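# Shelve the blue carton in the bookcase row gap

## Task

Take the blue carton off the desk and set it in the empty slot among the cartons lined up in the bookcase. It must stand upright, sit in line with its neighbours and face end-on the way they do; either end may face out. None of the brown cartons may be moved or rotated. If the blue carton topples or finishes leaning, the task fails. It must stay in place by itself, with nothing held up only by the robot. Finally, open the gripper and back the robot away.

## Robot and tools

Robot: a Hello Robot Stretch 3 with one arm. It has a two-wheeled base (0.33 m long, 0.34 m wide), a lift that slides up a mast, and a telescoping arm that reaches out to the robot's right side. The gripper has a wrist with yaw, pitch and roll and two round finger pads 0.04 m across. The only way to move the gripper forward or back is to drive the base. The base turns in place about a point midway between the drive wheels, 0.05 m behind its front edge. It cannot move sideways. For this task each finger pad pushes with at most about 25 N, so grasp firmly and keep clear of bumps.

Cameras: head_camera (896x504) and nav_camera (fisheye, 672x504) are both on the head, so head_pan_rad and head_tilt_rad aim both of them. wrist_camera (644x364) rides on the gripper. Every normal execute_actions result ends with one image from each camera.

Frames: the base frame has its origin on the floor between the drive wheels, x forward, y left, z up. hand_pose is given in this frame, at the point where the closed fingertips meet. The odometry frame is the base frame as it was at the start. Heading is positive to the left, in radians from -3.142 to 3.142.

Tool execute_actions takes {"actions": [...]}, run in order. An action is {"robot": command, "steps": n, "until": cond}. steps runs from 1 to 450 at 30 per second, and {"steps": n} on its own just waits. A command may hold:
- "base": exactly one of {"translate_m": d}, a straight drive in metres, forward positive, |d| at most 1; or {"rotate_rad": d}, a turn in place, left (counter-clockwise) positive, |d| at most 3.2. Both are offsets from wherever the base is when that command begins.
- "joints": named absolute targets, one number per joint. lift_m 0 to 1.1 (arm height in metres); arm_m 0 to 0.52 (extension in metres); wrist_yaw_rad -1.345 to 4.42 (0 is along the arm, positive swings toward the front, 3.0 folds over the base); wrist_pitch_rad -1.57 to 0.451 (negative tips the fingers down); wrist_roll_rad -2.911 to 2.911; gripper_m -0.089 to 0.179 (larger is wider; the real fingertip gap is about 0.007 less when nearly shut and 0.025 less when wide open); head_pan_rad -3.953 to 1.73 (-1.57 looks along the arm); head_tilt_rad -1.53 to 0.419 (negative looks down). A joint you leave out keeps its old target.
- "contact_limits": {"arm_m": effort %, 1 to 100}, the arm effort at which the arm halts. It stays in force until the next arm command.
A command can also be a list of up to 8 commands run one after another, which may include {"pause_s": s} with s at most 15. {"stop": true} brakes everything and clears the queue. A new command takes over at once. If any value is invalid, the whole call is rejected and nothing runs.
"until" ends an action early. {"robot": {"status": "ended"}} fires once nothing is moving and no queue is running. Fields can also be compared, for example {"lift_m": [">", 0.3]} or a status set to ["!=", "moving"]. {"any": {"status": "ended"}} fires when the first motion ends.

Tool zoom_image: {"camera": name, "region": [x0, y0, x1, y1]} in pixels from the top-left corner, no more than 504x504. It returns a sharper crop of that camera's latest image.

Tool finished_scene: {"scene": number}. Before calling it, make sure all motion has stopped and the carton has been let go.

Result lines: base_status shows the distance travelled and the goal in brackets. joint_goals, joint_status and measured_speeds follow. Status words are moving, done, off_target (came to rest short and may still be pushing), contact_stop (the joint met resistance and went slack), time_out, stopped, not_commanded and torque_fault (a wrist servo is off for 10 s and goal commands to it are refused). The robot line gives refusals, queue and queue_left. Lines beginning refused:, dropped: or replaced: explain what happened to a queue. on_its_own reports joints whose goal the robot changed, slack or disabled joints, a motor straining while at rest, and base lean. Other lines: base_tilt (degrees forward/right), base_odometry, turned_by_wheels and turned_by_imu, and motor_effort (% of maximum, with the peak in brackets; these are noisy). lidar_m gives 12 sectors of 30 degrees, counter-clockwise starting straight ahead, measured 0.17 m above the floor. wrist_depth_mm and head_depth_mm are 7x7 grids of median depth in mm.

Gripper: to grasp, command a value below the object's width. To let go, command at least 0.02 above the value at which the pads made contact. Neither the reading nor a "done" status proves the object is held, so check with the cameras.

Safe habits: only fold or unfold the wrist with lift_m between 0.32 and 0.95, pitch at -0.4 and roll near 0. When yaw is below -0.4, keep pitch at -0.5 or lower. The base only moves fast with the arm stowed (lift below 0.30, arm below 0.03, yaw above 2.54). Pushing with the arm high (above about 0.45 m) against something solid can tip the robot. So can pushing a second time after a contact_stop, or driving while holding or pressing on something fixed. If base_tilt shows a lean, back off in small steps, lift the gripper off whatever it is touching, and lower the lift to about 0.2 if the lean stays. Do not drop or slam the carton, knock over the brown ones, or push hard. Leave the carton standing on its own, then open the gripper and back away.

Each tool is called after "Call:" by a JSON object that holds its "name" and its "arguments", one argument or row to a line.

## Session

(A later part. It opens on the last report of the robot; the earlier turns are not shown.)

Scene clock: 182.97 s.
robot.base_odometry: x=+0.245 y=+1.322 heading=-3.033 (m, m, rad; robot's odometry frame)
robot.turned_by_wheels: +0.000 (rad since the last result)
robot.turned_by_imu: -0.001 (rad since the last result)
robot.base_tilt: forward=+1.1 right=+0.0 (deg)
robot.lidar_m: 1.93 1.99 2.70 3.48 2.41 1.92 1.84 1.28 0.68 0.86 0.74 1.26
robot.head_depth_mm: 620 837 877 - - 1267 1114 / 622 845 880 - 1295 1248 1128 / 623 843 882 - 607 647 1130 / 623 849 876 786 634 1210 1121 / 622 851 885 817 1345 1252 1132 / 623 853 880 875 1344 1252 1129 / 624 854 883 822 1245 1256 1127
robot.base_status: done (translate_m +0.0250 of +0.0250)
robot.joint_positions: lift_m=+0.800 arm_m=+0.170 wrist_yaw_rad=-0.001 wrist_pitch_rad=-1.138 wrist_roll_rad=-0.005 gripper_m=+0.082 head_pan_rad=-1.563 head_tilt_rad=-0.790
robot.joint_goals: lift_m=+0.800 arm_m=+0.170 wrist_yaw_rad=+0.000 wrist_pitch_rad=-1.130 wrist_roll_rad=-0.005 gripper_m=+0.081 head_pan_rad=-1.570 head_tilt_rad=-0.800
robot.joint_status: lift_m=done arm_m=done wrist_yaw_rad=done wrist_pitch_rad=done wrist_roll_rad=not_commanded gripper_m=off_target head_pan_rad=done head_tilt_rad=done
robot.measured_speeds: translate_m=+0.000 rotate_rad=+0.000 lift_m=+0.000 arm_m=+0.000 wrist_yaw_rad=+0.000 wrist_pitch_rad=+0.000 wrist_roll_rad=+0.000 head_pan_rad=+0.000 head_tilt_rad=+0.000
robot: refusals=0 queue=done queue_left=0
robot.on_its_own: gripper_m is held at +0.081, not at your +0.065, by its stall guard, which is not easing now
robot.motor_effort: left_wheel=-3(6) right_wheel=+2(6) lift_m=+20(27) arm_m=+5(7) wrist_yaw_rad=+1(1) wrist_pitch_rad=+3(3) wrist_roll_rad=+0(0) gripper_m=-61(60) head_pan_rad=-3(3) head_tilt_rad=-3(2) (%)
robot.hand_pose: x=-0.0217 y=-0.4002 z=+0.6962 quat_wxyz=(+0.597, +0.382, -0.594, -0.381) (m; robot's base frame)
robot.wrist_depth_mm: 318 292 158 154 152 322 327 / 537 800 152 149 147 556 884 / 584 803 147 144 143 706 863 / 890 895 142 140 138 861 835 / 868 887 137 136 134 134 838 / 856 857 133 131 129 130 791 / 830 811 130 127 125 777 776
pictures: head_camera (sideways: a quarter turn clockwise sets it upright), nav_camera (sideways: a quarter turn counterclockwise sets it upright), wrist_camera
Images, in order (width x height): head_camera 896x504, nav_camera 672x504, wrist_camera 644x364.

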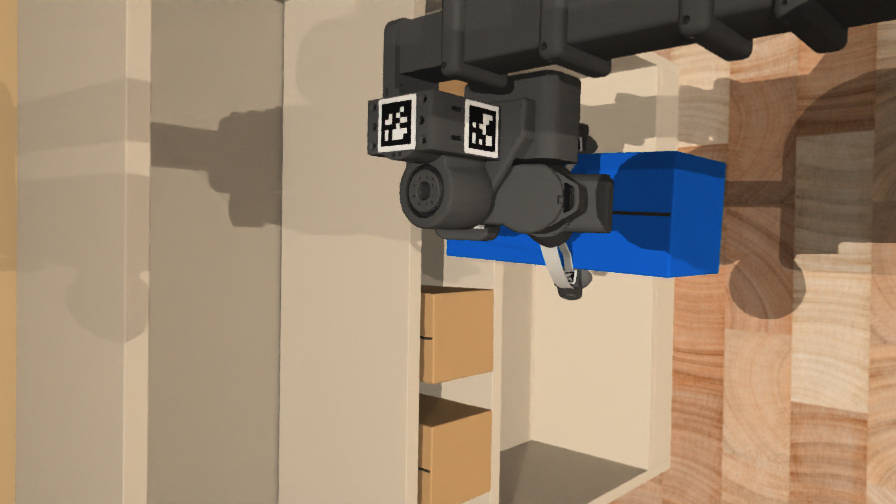

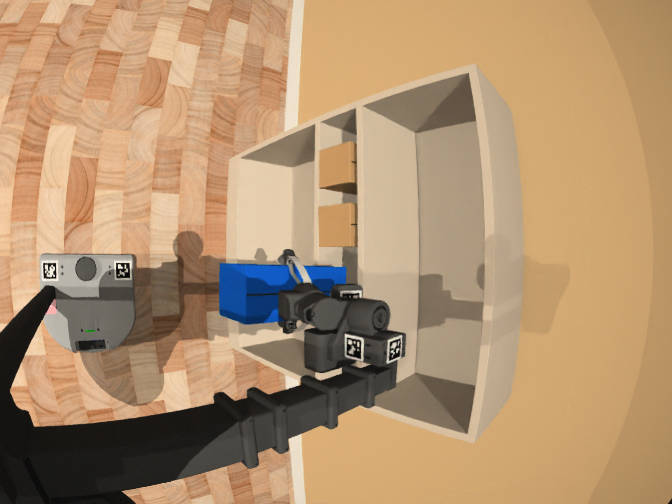

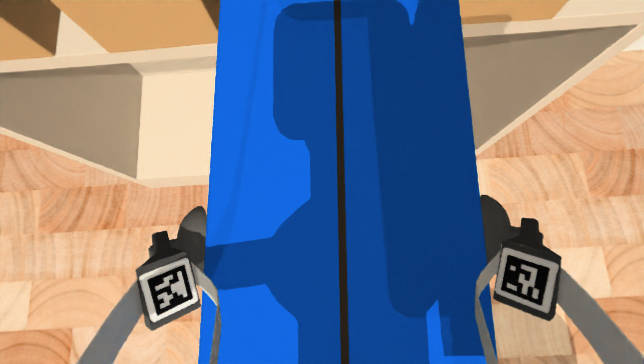

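Call:
{"name": "execute_actions", "arguments": {
  "actions": [
    {"robot":[{"joints":{"lift_m":0.78}},{"joints":{"arm_m":0.21},"contact_limits":{"arm_m":12}}],"steps":450,"until":{"robot":{"status":"ended"}}}
  ]
}}

Call:
{"name": "zoom_image", "arguments": {
  "camera": "head_camera",
  "region": [390,200,570,400]
}}

Scene clock: 198.77 s.
robot.base_odometry: x=+0.245 y=+1.322 heading=-3.033 (m, m, rad; robot's odometry frame)
robot.turned_by_wheels: +0.000 (rad since the last result)
robot.turned_by_imu: -0.001 (rad since the last result)
robot.base_tilt: forward=+1.1 right=+0.0 (deg)
robot.lidar_m: 1.93 2.00 2.71 3.48 2.42 1.92 1.84 1.28 0.68 0.86 0.73 1.26
robot.head_depth_mm: 621 841 881 843 - - 1126 / 623 845 904 - 1315 1246 1127 / 622 845 880 - 643 1227 1130 / 622 844 880 787 651 1227 1127 / 624 847 880 820 1351 1261 1134 / 624 854 880 871 1356 1254 1131 / 625 859 879 825 1251 1243 1136
robot.base_status: done (translate_m +0.0250 of +0.0250)
robot.joint_positions: lift_m=+0.780 arm_m=+0.210 wrist_yaw_rad=-0.001 wrist_pitch_rad=-1.138 wrist_roll_rad=-0.005 gripper_m=+0.082 head_pan_rad=-1.563 head_tilt_rad=-0.790
robot.joint_goals: lift_m=+0.780 arm_m=+0.210 wrist_yaw_rad=+0.000 wrist_pitch_rad=-1.130 wrist_roll_rad=-0.005 gripper_m=+0.081 head_pan_rad=-1.570 head_tilt_rad=-0.800
robot.joint_status: lift_m=done arm_m=done wrist_yaw_rad=done wrist_pitch_rad=done wrist_roll_rad=not_commanded gripper_m=off_target head_pan_rad=done head_tilt_rad=done
robot.measured_speeds: translate_m=+0.000 rotate_rad=+0.000 lift_m=+0.000 arm_m=+0.000 wrist_yaw_rad=+0.000 wrist_pitch_rad=+0.000 wrist_roll_rad=+0.000 head_pan_rad=+0.000 head_tilt_rad=+0.000
robot: refusals=0 queue=done queue_left=0
robot.on_its_own: gripper_m is held at +0.081, not at your +0.065, by its stall guard, which is not easing now
robot.motor_effort: left_wheel=-3(3) right_wheel=+2(2) lift_m=+20(20) arm_m=+5(6) wrist_yaw_rad=+1(1) wrist_pitch_rad=+3(3) wrist_roll_rad=+0(0) gripper_m=-60(61) head_pan_rad=-3(2) head_tilt_rad=-4(3) (%)
robot.contact_limits: arm_m 12 (drawing in: default 33, maximum 55; extending or still: default 46, maximum 75)
robot.hand_pose: x=-0.0217 y=-0.4402 z=+0.6761 quat_wxyz=(+0.597, +0.382, -0.594, -0.381) (m; robot's base frame)
robot.wrist_depth_mm: 228 233 159 155 152 255 284 / 302 297 152 149 148 516 400 / 569 807 147 144 142 592 845 / 876 774 143 139 138 819 845 / 865 860 136 135 134 135 819 / 840 851 133 131 130 130 774 / 828 797 129 127 125 762 742
pictures: head_camera (sideways: a quarter turn clockwise sets it upright), nav_camera (sideways: a quarter turn counterclockwise sets it upright), wrist_camera
Images, in order (width x height): head_camera 896x504, nav_camera 672x504, wrist_camera 644x364.

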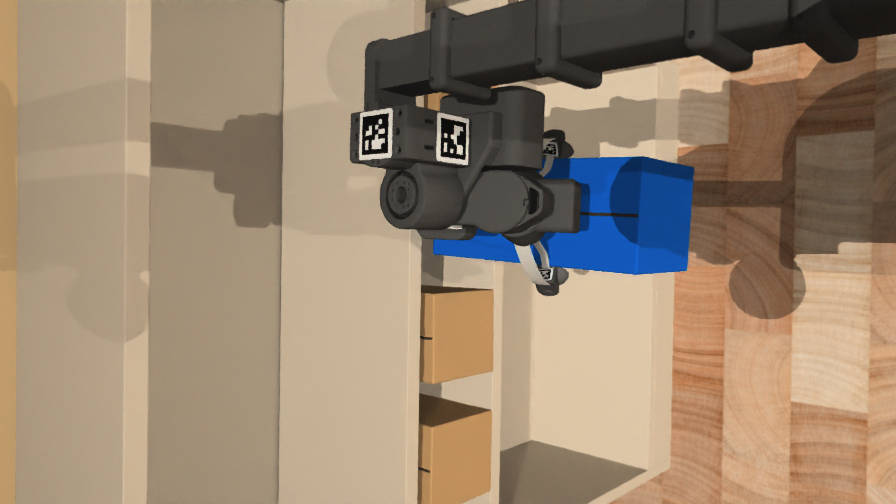

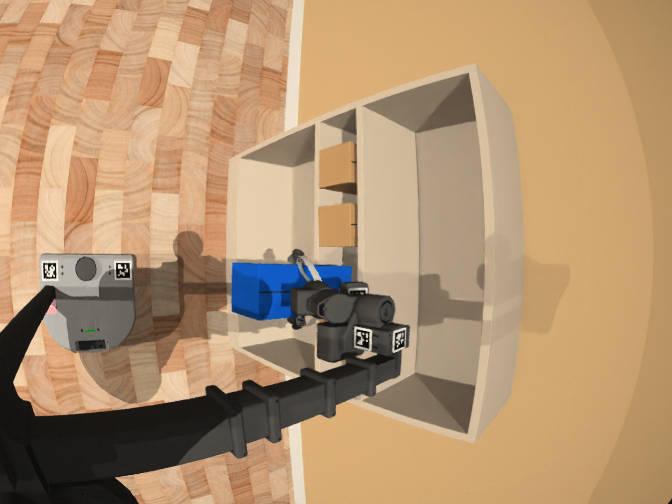

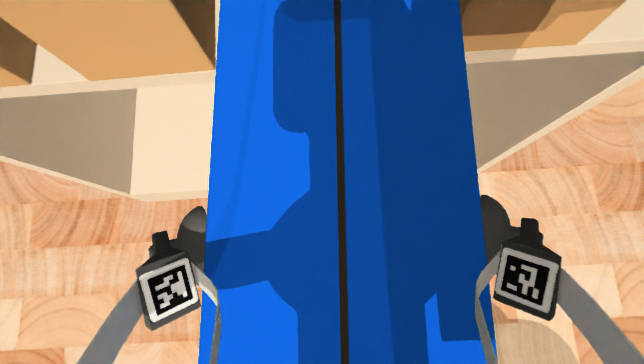

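Region (390, 200, 570, 400) of head_camera's 896x504 image, scaled by 2.520, with more detail than that image has; it fills the left 454 columns of this view, and the rest is white.

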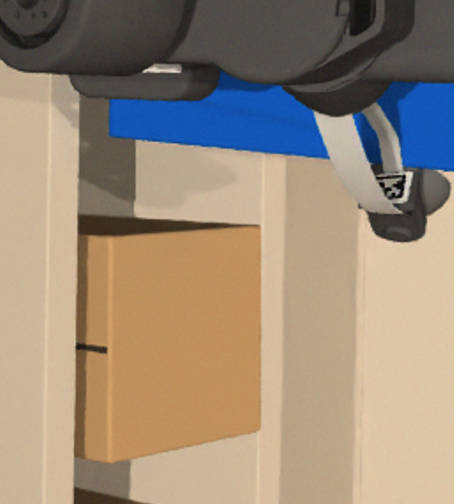

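Call:
{"name": "execute_actions", "arguments": {
  "actions": [
    {"robot":[{"joints":{"wrist_yaw_rad":0.05}},{"joints":{"arm_m":0.27},"contact_limits":{"arm_m":12}}],"steps":450,"until":{"robot":{"status":"ended"}}}
  ]
}}

Call:
{"name": "zoom_image", "arguments": {
  "camera": "head_camera",
  "region": [390,100,690,400]
}}

Scene clock: 230.63 s.
robot.base_odometry: x=+0.245 y=+1.322 heading=-3.033 (m, m, rad; robot's odometry frame)
robot.turned_by_wheels: +0.000 (rad since the last result)
robot.turned_by_imu: -0.001 (rad since the last result)
robot.base_tilt: forward=+1.1 right=+0.0 (deg)
robot.lidar_m: 1.93 2.00 2.71 3.47 2.41 1.91 1.84 1.28 0.68 0.86 0.74 1.26
robot.head_depth_mm: 622 843 904 - - - 1122 / 624 848 922 865 1346 1246 1129 / 625 847 923 - 694 1245 1124 / 621 850 883 784 692 1251 1133 / 624 848 881 816 1344 1253 1127 / 622 854 884 875 1338 1247 1126 / 624 855 880 827 1258 1240 1130
robot.base_status: done (translate_m +0.0250 of +0.0250)
robot.joint_positions: lift_m=+0.780 arm_m=+0.270 wrist_yaw_rad=+0.048 wrist_pitch_rad=-1.138 wrist_roll_rad=-0.005 gripper_m=+0.082 head_pan_rad=-1.563 head_tilt_rad=-0.790
robot.joint_goals: lift_m=+0.780 arm_m=+0.270 wrist_yaw_rad=+0.050 wrist_pitch_rad=-1.130 wrist_roll_rad=-0.005 gripper_m=+0.081 head_pan_rad=-1.570 head_tilt_rad=-0.800
robot.joint_status: lift_m=done arm_m=done wrist_yaw_rad=done wrist_pitch_rad=done wrist_roll_rad=not_commanded gripper_m=off_target head_pan_rad=done head_tilt_rad=done
robot.measured_speeds: translate_m=+0.000 rotate_rad=+0.000 lift_m=+0.000 arm_m=+0.000 wrist_yaw_rad=+0.000 wrist_pitch_rad=+0.000 wrist_roll_rad=+0.000 head_pan_rad=+0.000 head_tilt_rad=+0.000
robot: refusals=0 queue=done queue_left=0
robot.on_its_own: gripper_m is held at +0.081, not at your +0.065, by its stall guard, which is not easing now
robot.motor_effort: left_wheel=-3(3) right_wheel=+2(2) lift_m=+20(20) arm_m=+5(6) wrist_yaw_rad=+2(2) wrist_pitch_rad=+3(3) wrist_roll_rad=+0(0) gripper_m=-60(60) head_pan_rad=-3(3) head_tilt_rad=-3(3) (%)
robot.contact_limits: arm_m 12 (drawing in: default 33, maximum 55; extending or still: default 46, maximum 75)
robot.hand_pose: x=-0.0176 y=-0.5001 z=+0.6761 quat_wxyz=(+0.606, +0.396, -0.584, -0.366) (m; robot's base frame)
robot.wrist_depth_mm: 170 170 157 154 153 204 160 / 193 197 152 149 148 211 199 / 289 272 147 144 142 283 284 / 590 757 143 140 138 599 819 / 856 862 137 135 134 134 795 / 824 848 133 131 129 130 776 / 812 799 130 127 126 767 757
pictures: head_camera (sideways: a quarter turn clockwise sets it upright), nav_camera (sideways: a quarter turn counterclockwise sets it upright), wrist_camera
Images, in order (width x height): head_camera 896x504, nav_camera 672x504, wrist_camera 644x364.

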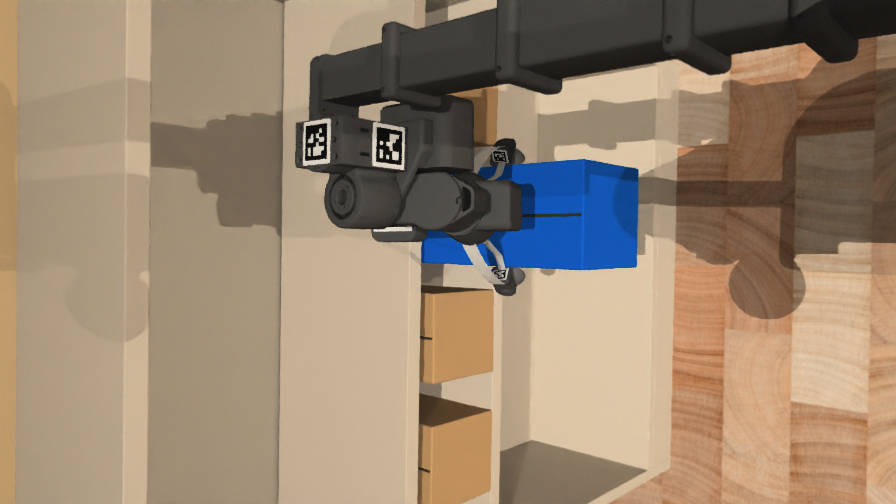

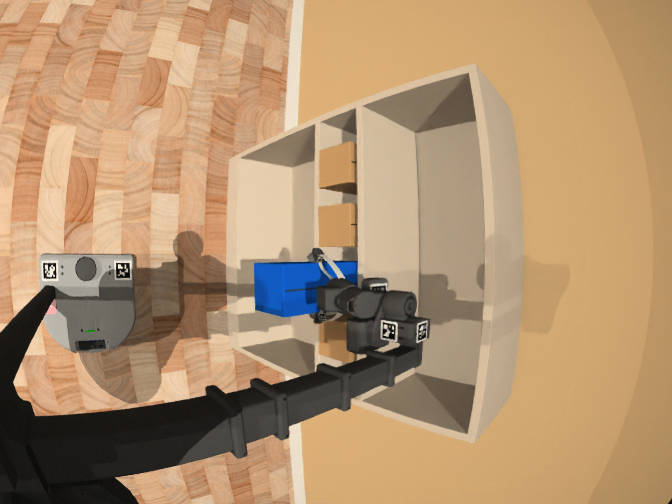

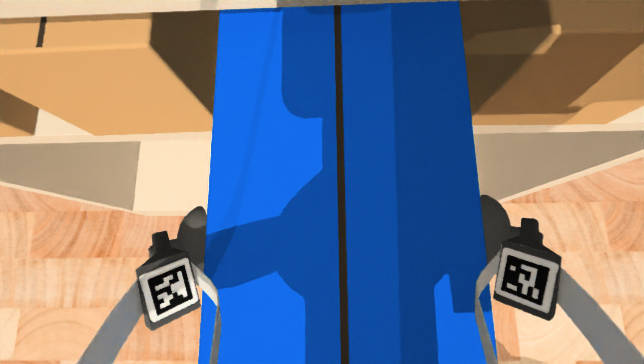

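Region (390, 100, 690, 400) of head_camera's 896x504 image, scaled by 1.680, with more detail than that image has.

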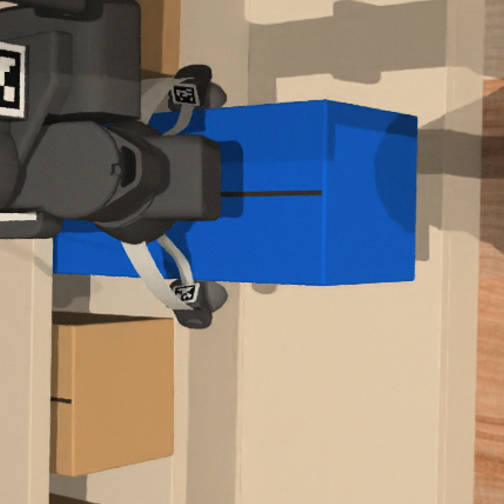

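Call:
{"name": "execute_actions", "arguments": {
  "actions": [
    {"robot":[{"base":{"translate_m":-0.005},"joints":{"arm_m":0.35},"contact_limits":{"arm_m":12}}],"steps":450,"until":{"robot":{"status":"ended"}}}
  ]
}}

Scene clock: 241.20 s.
robot.base_odometry: x=+0.249 y=+1.322 heading=-3.033 (m, m, rad; robot's odometry frame)
robot.turned_by_wheels: +0.000 (rad since the last result)
robot.turned_by_imu: -0.001 (rad since the last result)
robot.base_tilt: forward=+1.2 right=+0.0 (deg)
robot.lidar_m: 1.93 2.00 2.72 3.50 2.40 1.90 1.83 1.28 0.68 0.86 0.74 1.26
robot.head_depth_mm: 619 840 910 - - - 1122 / 622 845 - 812 1323 1240 1128 / 623 843 - 757 1288 1247 1128 / 623 846 882 773 1289 1240 1133 / 625 847 880 820 1336 1250 1130 / 624 853 881 849 1346 1242 1132 / 624 854 882 826 1258 1256 1129
robot.base_status: done (translate_m -0.0050 of -0.0050)
robot.joint_positions: lift_m=+0.780 arm_m=+0.350 wrist_yaw_rad=+0.048 wrist_pitch_rad=-1.138 wrist_roll_rad=-0.005 gripper_m=+0.082 head_pan_rad=-1.563 head_tilt_rad=-0.790
robot.joint_goals: lift_m=+0.780 arm_m=+0.350 wrist_yaw_rad=+0.050 wrist_pitch_rad=-1.130 wrist_roll_rad=-0.005 gripper_m=+0.081 head_pan_rad=-1.570 head_tilt_rad=-0.800
robot.joint_status: lift_m=done arm_m=done wrist_yaw_rad=done wrist_pitch_rad=done wrist_roll_rad=not_commanded gripper_m=off_target head_pan_rad=done head_tilt_rad=done
robot.measured_speeds: translate_m=+0.000 rotate_rad=+0.000 lift_m=+0.000 arm_m=+0.000 wrist_yaw_rad=+0.000 wrist_pitch_rad=+0.000 wrist_roll_rad=+0.000 head_pan_rad=+0.000 head_tilt_rad=+0.000
robot: refusals=0 queue=done queue_left=0
robot.on_its_own: gripper_m is held at +0.081, not at your +0.065, by its stall guard, which is not easing now
robot.motor_effort: left_wheel=-4(10) right_wheel=+2(5) lift_m=+21(21) arm_m=+5(7) wrist_yaw_rad=+1(2) wrist_pitch_rad=+3(3) wrist_roll_rad=+0(0) gripper_m=-61(60) head_pan_rad=-3(2) head_tilt_rad=-3(3) (%)
robot.contact_limits: arm_m 12 (drawing in: default 33, maximum 55; extending or still: default 46, maximum 75)
robot.hand_pose: x=-0.0175 y=-0.5801 z=+0.6761 quat_wxyz=(+0.606, +0.396, -0.584, -0.366) (m; robot's base frame)
robot.wrist_depth_mm: 122 120 119 117 115 114 112 / 117 116 114 113 112 110 109 / 113 112 111 109 108 107 105 / 110 110 109 107 106 105 103 / 542 668 137 136 134 134 395 / 823 833 133 131 129 130 794 / 809 802 129 128 126 757 754
pictures: head_camera (sideways: a quarter turn clockwise sets it upright), nav_camera (sideways: a quarter turn counterclockwise sets it upright), wrist_camera
Images, in order (width x height): head_camera 896x504, nav_camera 672x504, wrist_camera 644x364.

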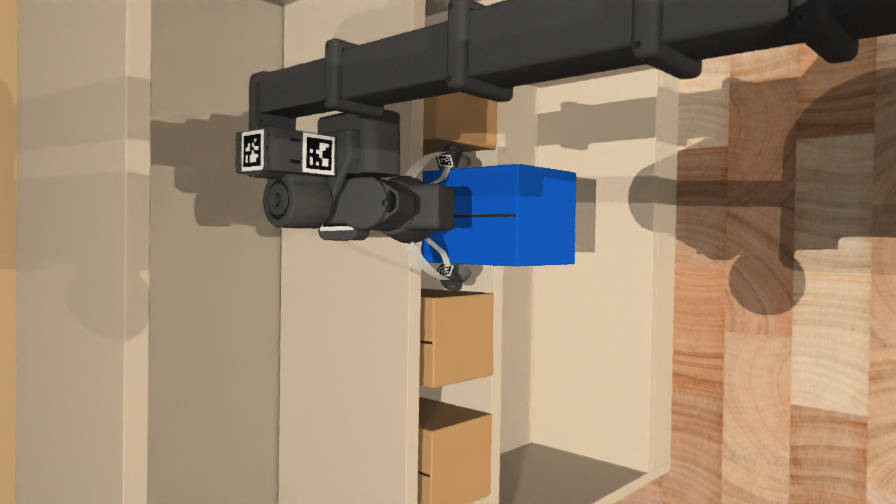

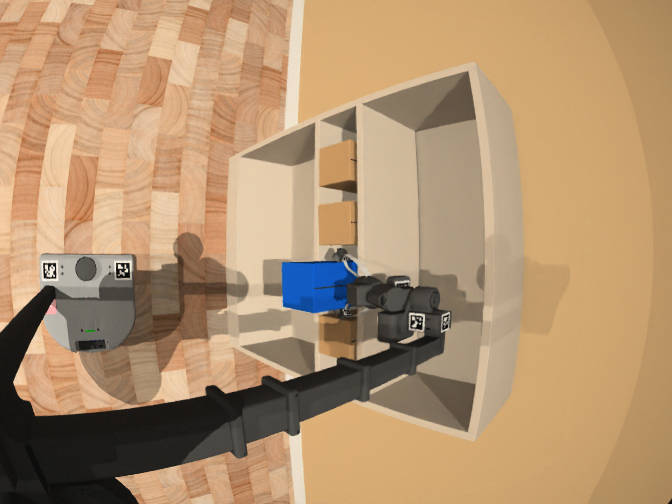

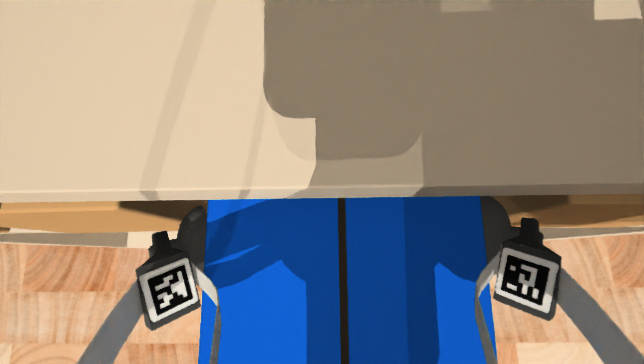

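Call:
{"name": "execute_actions", "arguments": {
  "actions": [
    {"robot":[{"joints":{"lift_m":0.773}},{"joints":{"gripper_m":0.138}},{"pause_s":0.5},{"joints":{"arm_m":0.30}}],"steps":450,"until":{"robot":{"status":"ended"}}}
  ]
}}

Scene clock: 257.30 s.
robot.base_odometry: x=+0.249 y=+1.322 heading=-3.033 (m, m, rad; robot's odometry frame)
robot.turned_by_wheels: +0.000 (rad since the last result)
robot.turned_by_imu: -0.002 (rad since the last result)
robot.base_tilt: forward=+1.2 right=+0.0 (deg)
robot.lidar_m: 1.93 2.00 2.72 3.48 2.41 1.91 1.83 1.29 0.67 0.86 0.74 1.26
robot.head_depth_mm: 620 839 892 908 - - - / 621 844 921 862 1334 1246 1131 / 622 849 919 - 1289 1243 1138 / 622 847 892 789 1271 1254 1131 / 623 852 879 818 1340 1249 1130 / 623 852 877 851 1352 1249 1127 / 625 855 880 829 1269 1252 1131
robot.base_status: done (translate_m -0.0050 of -0.0050)
robot.joint_positions: lift_m=+0.773 arm_m=+0.300 wrist_yaw_rad=+0.048 wrist_pitch_rad=-1.138 wrist_roll_rad=-0.005 gripper_m=+0.138 head_pan_rad=-1.563 head_tilt_rad=-0.790
robot.joint_goals: lift_m=+0.773 arm_m=+0.300 wrist_yaw_rad=+0.050 wrist_pitch_rad=-1.130 wrist_roll_rad=-0.005 gripper_m=+0.138 head_pan_rad=-1.570 head_tilt_rad=-0.800
robot.joint_status: lift_m=done arm_m=done wrist_yaw_rad=done wrist_pitch_rad=done wrist_roll_rad=not_commanded gripper_m=off_target head_pan_rad=done head_tilt_rad=done
robot.measured_speeds: translate_m=+0.000 rotate_rad=+0.000 lift_m=+0.000 arm_m=+0.000 wrist_yaw_rad=+0.000 wrist_pitch_rad=+0.000 wrist_roll_rad=+0.000 head_pan_rad=+0.000 head_tilt_rad=+0.000
robot: refusals=0 queue=done queue_left=0
robot.motor_effort: left_wheel=-3(3) right_wheel=+2(2) lift_m=+20(23) arm_m=-5(6) wrist_yaw_rad=+2(2) wrist_pitch_rad=+3(3) wrist_roll_rad=+1(0) gripper_m=+1(100) head_pan_rad=-3(3) head_tilt_rad=-3(3) (%)
robot.hand_pose: x=-0.0175 y=-0.5307 z=+0.6692 quat_wxyz=(+0.606, +0.396, -0.584, -0.366) (m; robot's base frame)
robot.wrist_depth_mm: 115 113 112 111 110 108 108 / 156 155 149 148 147 169 147 / 189 194 149 147 146 212 195 / 514 692 149 147 146 533 418 / 843 835 148 146 145 799 800 / 832 824 148 146 144 767 775 / 825 788 147 146 143 738 760
pictures: head_camera (sideways: a quarter turn clockwise sets it upright), nav_camera (sideways: a quarter turn counterclockwise sets it upright), wrist_camera
Images, in order (width x height): head_camera 896x504, nav_camera 672x504, wrist_camera 644x364.

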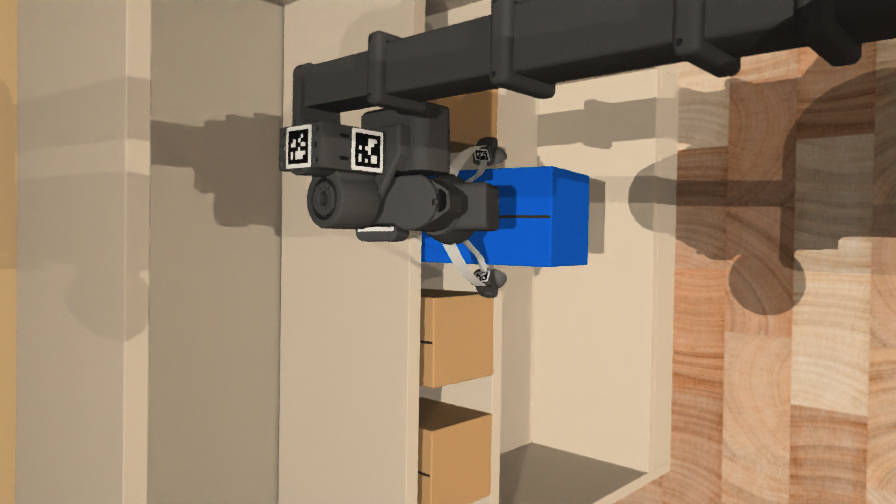

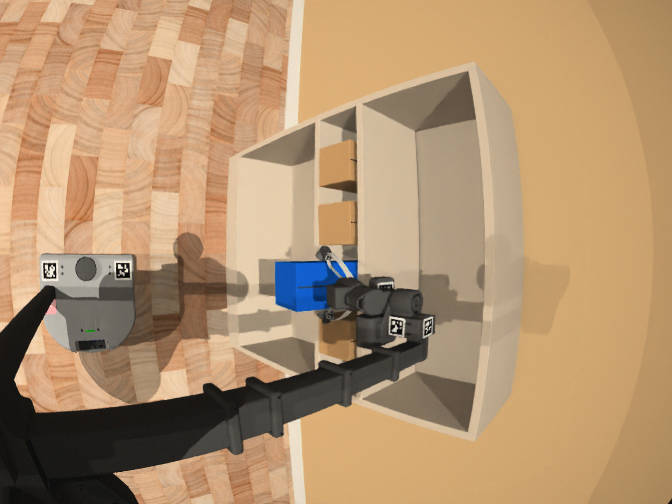

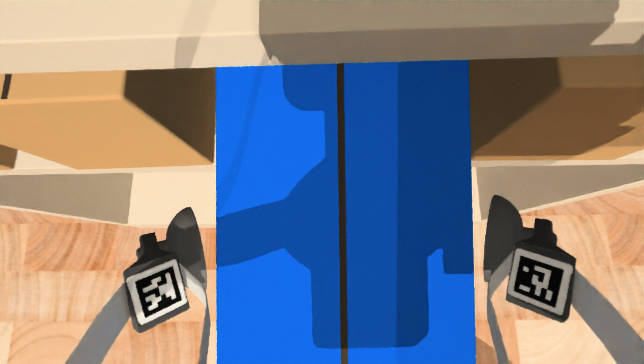

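Call:
{"name": "execute_actions", "arguments": {
  "actions": [
    {"robot":[{"joints":{"arm_m":0.265,"lift_m":0.761}},{"joints":{"gripper_m":0.085}},{"pause_s":0.3},{"joints":{"lift_m":0.783}}],"steps":450,"until":{"robot":{"status":"ended"}}}
  ]
}}

Scene clock: 267.37 s.
robot.base_odometry: x=+0.249 y=+1.322 heading=-3.033 (m, m, rad; robot's odometry frame)
robot.turned_by_wheels: +0.000 (rad since the last result)
robot.turned_by_imu: -0.002 (rad since the last result)
robot.base_tilt: forward=+1.2 right=+0.0 (deg)
robot.lidar_m: 1.93 2.01 2.71 3.49 2.41 1.90 1.83 1.29 0.68 0.86 0.74 1.26
robot.head_depth_mm: 622 843 908 - - - 1113 / 621 844 923 859 1328 1245 1127 / 620 844 920 - 1272 1253 1130 / 621 849 881 785 1263 1253 1132 / 625 850 877 820 1335 1245 1130 / 625 852 881 842 1343 1256 1130 / 622 855 883 821 1259 1246 1126
robot.base_status: done (translate_m -0.0050 of -0.0050)
robot.joint_positions: lift_m=+0.783 arm_m=+0.265 wrist_yaw_rad=+0.048 wrist_pitch_rad=-1.139 wrist_roll_rad=-0.005 gripper_m=+0.086 head_pan_rad=-1.563 head_tilt_rad=-0.790
robot.joint_goals: lift_m=+0.783 arm_m=+0.265 wrist_yaw_rad=+0.050 wrist_pitch_rad=-1.130 wrist_roll_rad=-0.005 gripper_m=+0.085 head_pan_rad=-1.570 head_tilt_rad=-0.800
robot.joint_status: lift_m=done arm_m=done wrist_yaw_rad=done wrist_pitch_rad=done wrist_roll_rad=not_commanded gripper_m=off_target head_pan_rad=done head_tilt_rad=done
robot.measured_speeds: translate_m=+0.000 rotate_rad=+0.000 lift_m=+0.000 arm_m=+0.000 wrist_yaw_rad=+0.000 wrist_pitch_rad=+0.000 wrist_roll_rad=+0.000 head_pan_rad=+0.000 head_tilt_rad=+0.000
robot: refusals=0 queue=done queue_left=0
robot.motor_effort: left_wheel=-4(4) right_wheel=+2(2) lift_m=+27(27) arm_m=-4(7) wrist_yaw_rad=+2(2) wrist_pitch_rad=+3(3) wrist_roll_rad=+0(0) gripper_m=-60(100) head_pan_rad=-3(3) head_tilt_rad=-4(3) (%)
robot.hand_pose: x=-0.0175 y=-0.4956 z=+0.6787 quat_wxyz=(+0.606, +0.396, -0.584, -0.366) (m; robot's base frame)
robot.wrist_depth_mm: 174 175 168 164 162 194 163 / 203 206 162 157 155 221 208 / 295 291 155 151 149 491 362 / 595 756 149 146 144 621 833 / 872 837 143 140 138 810 816 / 834 826 138 136 134 133 791 / 812 793 133 131 130 769 759
pictures: head_camera (sideways: a quarter turn clockwise sets it upright), nav_camera (sideways: a quarter turn counterclockwise sets it upright), wrist_camera
Images, in order (width x height): head_camera 896x504, nav_camera 672x504, wrist_camera 644x364.

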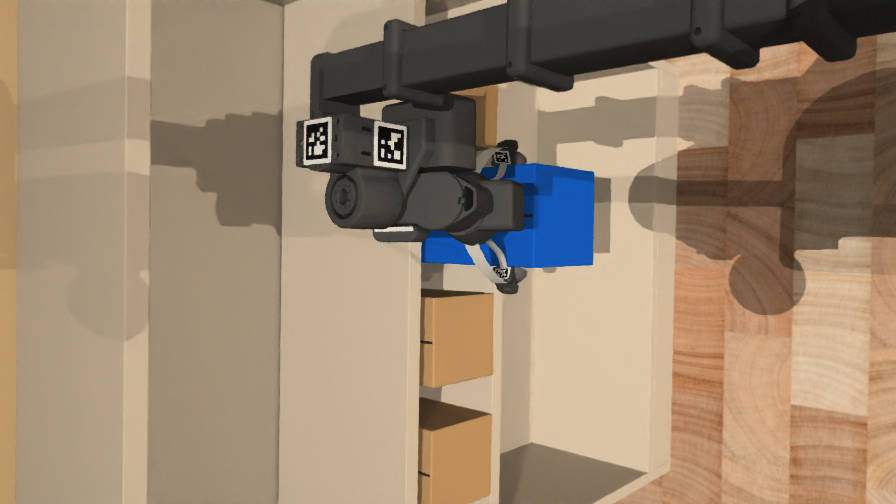

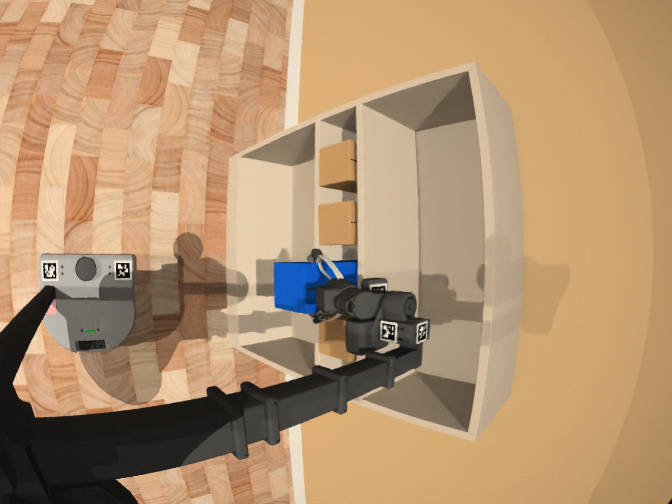

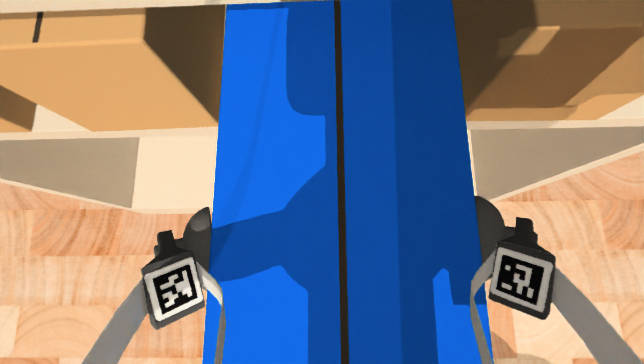

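Call:
{"name": "execute_actions", "arguments": {
  "actions": [
    {"robot":[{"joints":{"arm_m":0.345},"contact_limits":{"arm_m":15}},{"joints":{"lift_m":0.779}},{"joints":{"gripper_m":0.138}},{"pause_s":0.5},{"joints":{"arm_m":0.25}},{"joints":{"gripper_m":0.04,"lift_m":0.745}}],"steps":450,"until":{"robot":{"status":"ended"}}}
  ]
}}

Scene clock: 282.47 s.
robot.base_odometry: x=+0.249 y=+1.322 heading=-3.033 (m, m, rad; robot's odometry frame)
robot.turned_by_wheels: +0.000 (rad since the last result)
robot.turned_by_imu: -0.003 (rad since the last result)
robot.base_tilt: forward=+1.1 right=+0.0 (deg)
robot.lidar_m: 1.93 2.00 2.71 3.48 2.40 1.90 1.84 1.28 0.68 0.86 0.74 1.26
robot.head_depth_mm: 622 842 878 884 - - - / 621 841 904 - 1334 1246 1132 / 622 840 878 - 1322 1252 1130 / 623 846 879 788 1316 1245 1124 / 623 851 877 815 1341 1251 1125 / 626 851 882 847 1338 1249 1122 / 622 854 881 827 1262 1245 1129
robot.base_status: done (translate_m -0.0050 of -0.0050)
robot.joint_positions: lift_m=+0.745 arm_m=+0.250 wrist_yaw_rad=+0.048 wrist_pitch_rad=-1.138 wrist_roll_rad=-0.005 gripper_m=+0.040 head_pan_rad=-1.563 head_tilt_rad=-0.790
robot.joint_goals: lift_m=+0.745 arm_m=+0.250 wrist_yaw_rad=+0.050 wrist_pitch_rad=-1.130 wrist_roll_rad=-0.005 gripper_m=+0.040 head_pan_rad=-1.570 head_tilt_rad=-0.800
robot.joint_status: lift_m=done arm_m=done wrist_yaw_rad=done wrist_pitch_rad=done wrist_roll_rad=not_commanded gripper_m=done head_pan_rad=done head_tilt_rad=done
robot.measured_speeds: translate_m=+0.000 rotate_rad=+0.000 lift_m=+0.000 arm_m=+0.000 wrist_yaw_rad=+0.000 wrist_pitch_rad=+0.000 wrist_roll_rad=+0.000 head_pan_rad=+0.000 head_tilt_rad=+0.000
robot: refusals=0 queue=done queue_left=0
robot.motor_effort: left_wheel=-4(3) right_wheel=+2(3) lift_m=+19(31) arm_m=-5(5) wrist_yaw_rad=+1(1) wrist_pitch_rad=+3(3) wrist_roll_rad=+0(0) gripper_m=-3(100) head_pan_rad=-2(2) head_tilt_rad=-3(3) (%)
robot.hand_pose: x=-0.0175 y=-0.4807 z=+0.6412 quat_wxyz=(+0.606, +0.396, -0.584, -0.366) (m; robot's base frame)
robot.wrist_depth_mm: 181 190 128 125 124 176 184 / 231 235 123 121 120 213 237 / 556 759 139 139 140 565 419 / 620 734 715 729 708 703 797 / 835 822 824 807 787 785 768 / 804 798 805 768 777 753 761 / 770 757 760 745 745 730 740
pictures: head_camera (sideways: a quarter turn clockwise sets it upright), nav_camera (sideways: a quarter turn counterclockwise sets it upright), wrist_camera
Images, in order (width x height): head_camera 896x504, nav_camera 672x504, wrist_camera 644x364.

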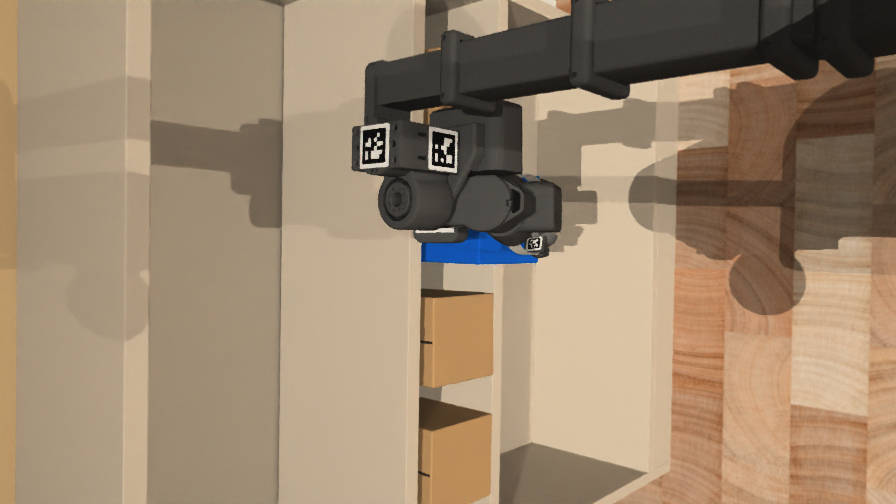

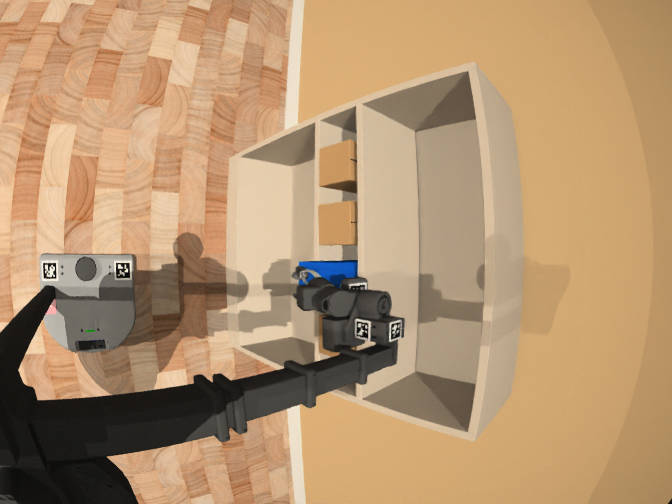

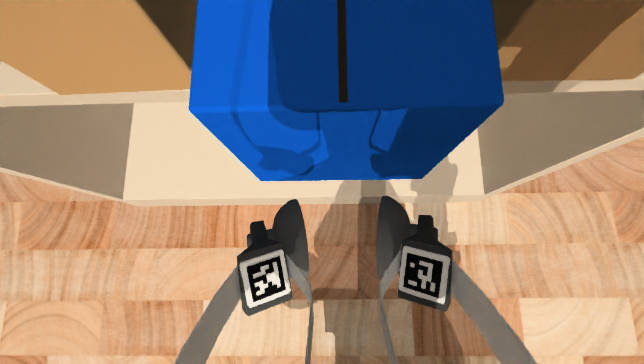

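Call:
{"name": "execute_actions", "arguments": {
  "actions": [
    {"robot":[{"joints":{"arm_m":0.328},"contact_limits":{"arm_m":25}}],"steps":450,"until":{"robot":{"status":"ended"}}}
  ]
}}

Scene clock: 291.20 s.
robot.base_odometry: x=+0.249 y=+1.322 heading=-3.033 (m, m, rad; robot's odometry frame)
robot.turned_by_wheels: +0.000 (rad since the last result)
robot.turned_by_imu: -0.001 (rad since the last result)
robot.base_tilt: forward=+1.2 right=+0.0 (deg)
robot.lidar_m: 1.93 2.00 2.71 3.49 2.41 1.91 1.84 1.29 0.68 0.86 0.74 1.26
robot.head_depth_mm: 620 837 875 894 - - - / 620 846 922 859 1336 1248 1126 / 623 846 921 892 1350 1241 1127 / 624 849 878 873 1342 1245 1128 / 624 852 880 822 1343 1252 1124 / 625 848 885 849 1344 1250 1134 / 624 854 878 829 1260 1247 1128
robot.base_status: done (translate_m -0.0050 of -0.0050)
robot.joint_positions: lift_m=+0.745 arm_m=+0.328 wrist_yaw_rad=+0.048 wrist_pitch_rad=-1.139 wrist_roll_rad=-0.005 gripper_m=+0.040 head_pan_rad=-1.563 head_tilt_rad=-0.790
robot.joint_goals: lift_m=+0.745 arm_m=+0.328 wrist_yaw_rad=+0.050 wrist_pitch_rad=-1.130 wrist_roll_rad=-0.005 gripper_m=+0.040 head_pan_rad=-1.570 head_tilt_rad=-0.800
robot.joint_status: lift_m=done arm_m=done wrist_yaw_rad=done wrist_pitch_rad=done wrist_roll_rad=not_commanded gripper_m=done head_pan_rad=done head_tilt_rad=done
robot.measured_speeds: translate_m=+0.000 rotate_rad=+0.000 lift_m=+0.000 arm_m=+0.000 wrist_yaw_rad=+0.000 wrist_pitch_rad=+0.000 wrist_roll_rad=+0.000 head_pan_rad=+0.000 head_tilt_rad=+0.000
robot: refusals=0 queue=done queue_left=0
robot.motor_effort: left_wheel=-3(4) right_wheel=+2(2) lift_m=+20(20) arm_m=+6(7) wrist_yaw_rad=+1(1) wrist_pitch_rad=+3(3) wrist_roll_rad=+0(0) gripper_m=+0(0) head_pan_rad=-3(3) head_tilt_rad=-3(3) (%)
robot.contact_limits: arm_m 25 (drawing in: default 33, maximum 55; extending or still: default 46, maximum 75)
robot.hand_pose: x=-0.0175 y=-0.5579 z=+0.6411 quat_wxyz=(+0.606, +0.397, -0.584, -0.366) (m; robot's base frame)
robot.wrist_depth_mm: - 80 79 78 76 75 75 / - 83 84 84 84 84 85 / 130 167 118 117 115 116 133 / 194 200 128 133 138 205 203 / 800 717 717 697 687 760 775 / 804 798 796 770 743 765 756 / 761 768 757 755 754 726 748
pictures: head_camera (sideways: a quarter turn clockwise sets it upright), nav_camera (sideways: a quarter turn counterclockwise sets it upright), wrist_camera
Images, in order (width x height): head_camera 896x504, nav_camera 672x504, wrist_camera 644x364.

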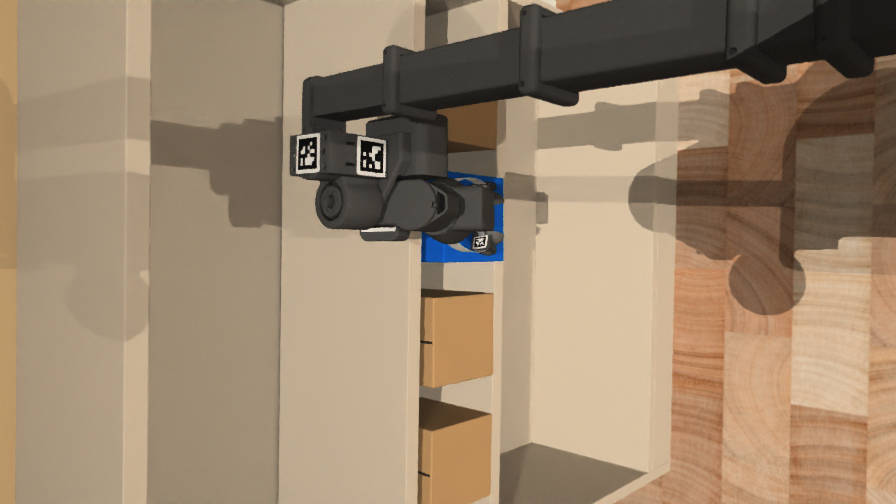

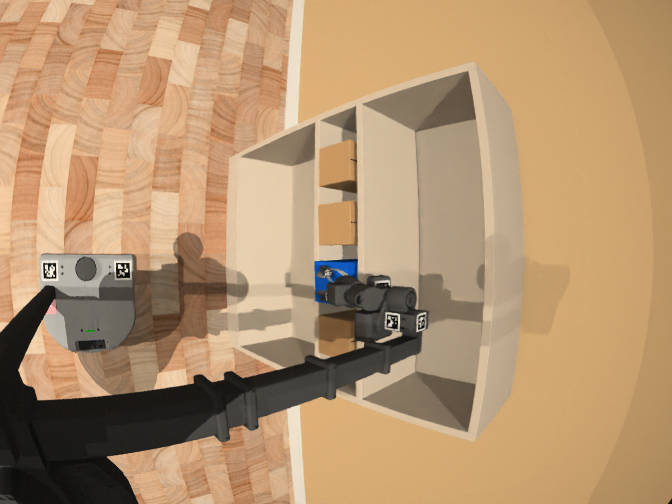

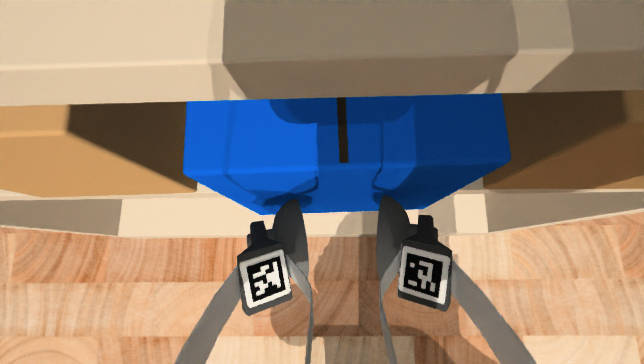

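Call:
{"name": "execute_actions", "arguments": {
  "actions": [
    {"robot":[{"joints":{"arm_m":0.343},"contact_limits":{"arm_m":25}},{"joints":{"arm_m":0.02}}],"steps":450,"until":{"robot":{"status":"ended"}}}
  ]
}}

Scene clock: 299.53 s.
robot.base_odometry: x=+0.249 y=+1.322 heading=-3.033 (m, m, rad; robot's odometry frame)
robot.turned_by_wheels: +0.000 (rad since the last result)
robot.turned_by_imu: -0.002 (rad since the last result)
robot.base_tilt: forward=+1.1 right=+0.0 (deg)
robot.lidar_m: 1.93 2.00 2.71 3.50 2.41 1.91 1.84 1.28 0.68 0.86 0.74 1.26
robot.head_depth_mm: 623 839 882 882 1134 - - / 621 843 879 809 1322 - - / 622 846 881 841 1355 - - / 624 846 879 839 1337 1244 1103 / 621 845 879 818 1349 1242 1126 / 625 853 882 847 1343 1249 1133 / 624 854 885 826 1266 1250 1131
robot.base_status: done (translate_m -0.0050 of -0.0050)
robot.joint_positions: lift_m=+0.745 arm_m=+0.020 wrist_yaw_rad=+0.049 wrist_pitch_rad=-1.138 wrist_roll_rad=-0.005 gripper_m=+0.040 head_pan_rad=-1.563 head_tilt_rad=-0.790
robot.joint_goals: lift_m=+0.745 arm_m=+0.020 wrist_yaw_rad=+0.050 wrist_pitch_rad=-1.130 wrist_roll_rad=-0.005 gripper_m=+0.040 head_pan_rad=-1.570 head_tilt_rad=-0.800
robot.joint_status: lift_m=done arm_m=done wrist_yaw_rad=done wrist_pitch_rad=done wrist_roll_rad=not_commanded gripper_m=done head_pan_rad=done head_tilt_rad=done
robot.measured_speeds: translate_m=+0.000 rotate_rad=+0.000 lift_m=+0.000 arm_m=+0.000 wrist_yaw_rad=+0.000 wrist_pitch_rad=+0.000 wrist_roll_rad=+0.000 head_pan_rad=+0.000 head_tilt_rad=+0.000
robot: refusals=0 queue=done queue_left=0
robot.motor_effort: left_wheel=-4(4) right_wheel=+2(2) lift_m=+20(21) arm_m=-5(3) wrist_yaw_rad=+1(1) wrist_pitch_rad=+3(3) wrist_roll_rad=+0(0) gripper_m=-2(1) head_pan_rad=-3(3) head_tilt_rad=-3(3) (%)
robot.hand_pose: x=-0.0174 y=-0.2507 z=+0.6412 quat_wxyz=(+0.606, +0.397, -0.584, -0.366) (m; robot's base frame)
robot.wrist_depth_mm: 603 786 815 812 777 663 884 / 925 784 784 760 763 850 846 / 881 898 856 830 835 832 818 / 871 831 838 829 796 810 795 / 831 831 806 794 794 776 784 / 804 812 782 779 - 770 750 / 783 760 770 760 - 736 728
pictures: head_camera (sideways: a quarter turn clockwise sets it upright), nav_camera (sideways: a quarter turn counterclockwise sets it upright), wrist_camera
Images, in order (width x height): head_camera 896x504, nav_camera 672x504, wrist_camera 644x364.

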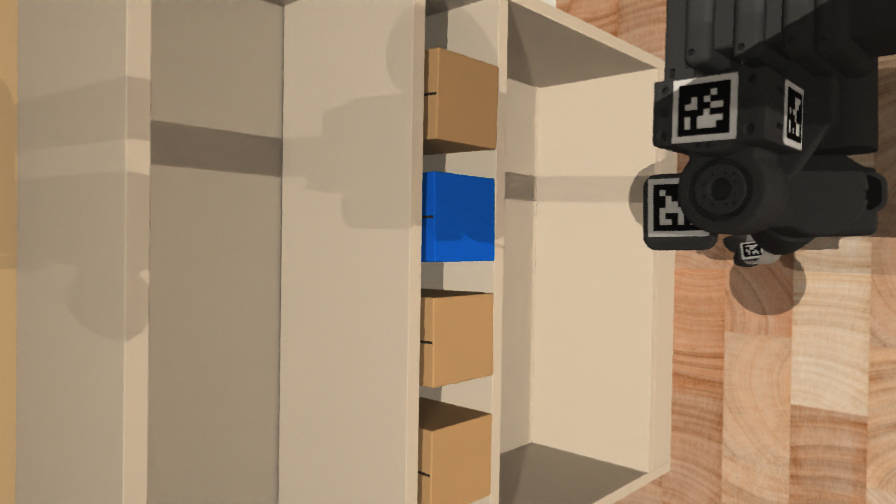

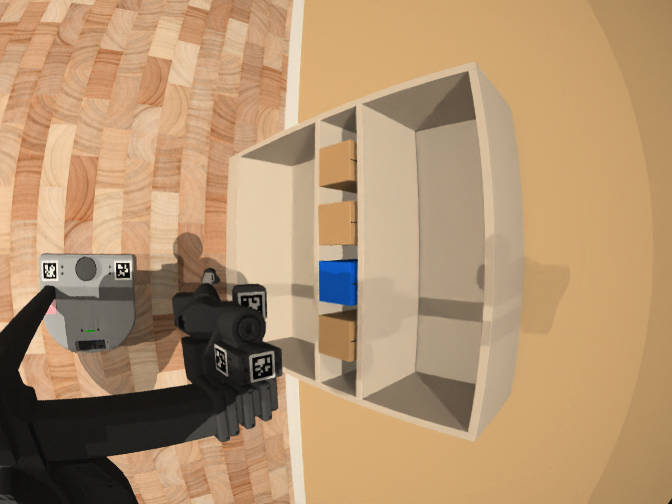

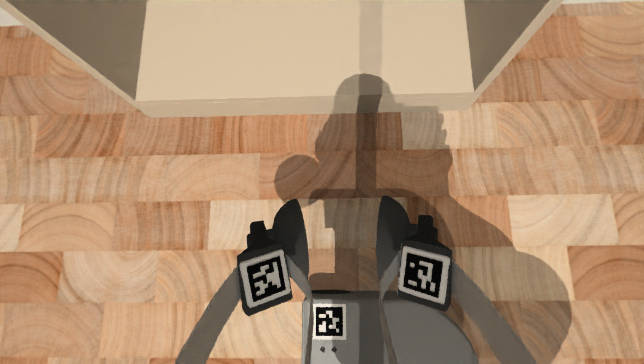

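Call:
{"name": "finished_scene", "arguments": {
  "scene": 2
}}

The scene is finished: the task was done.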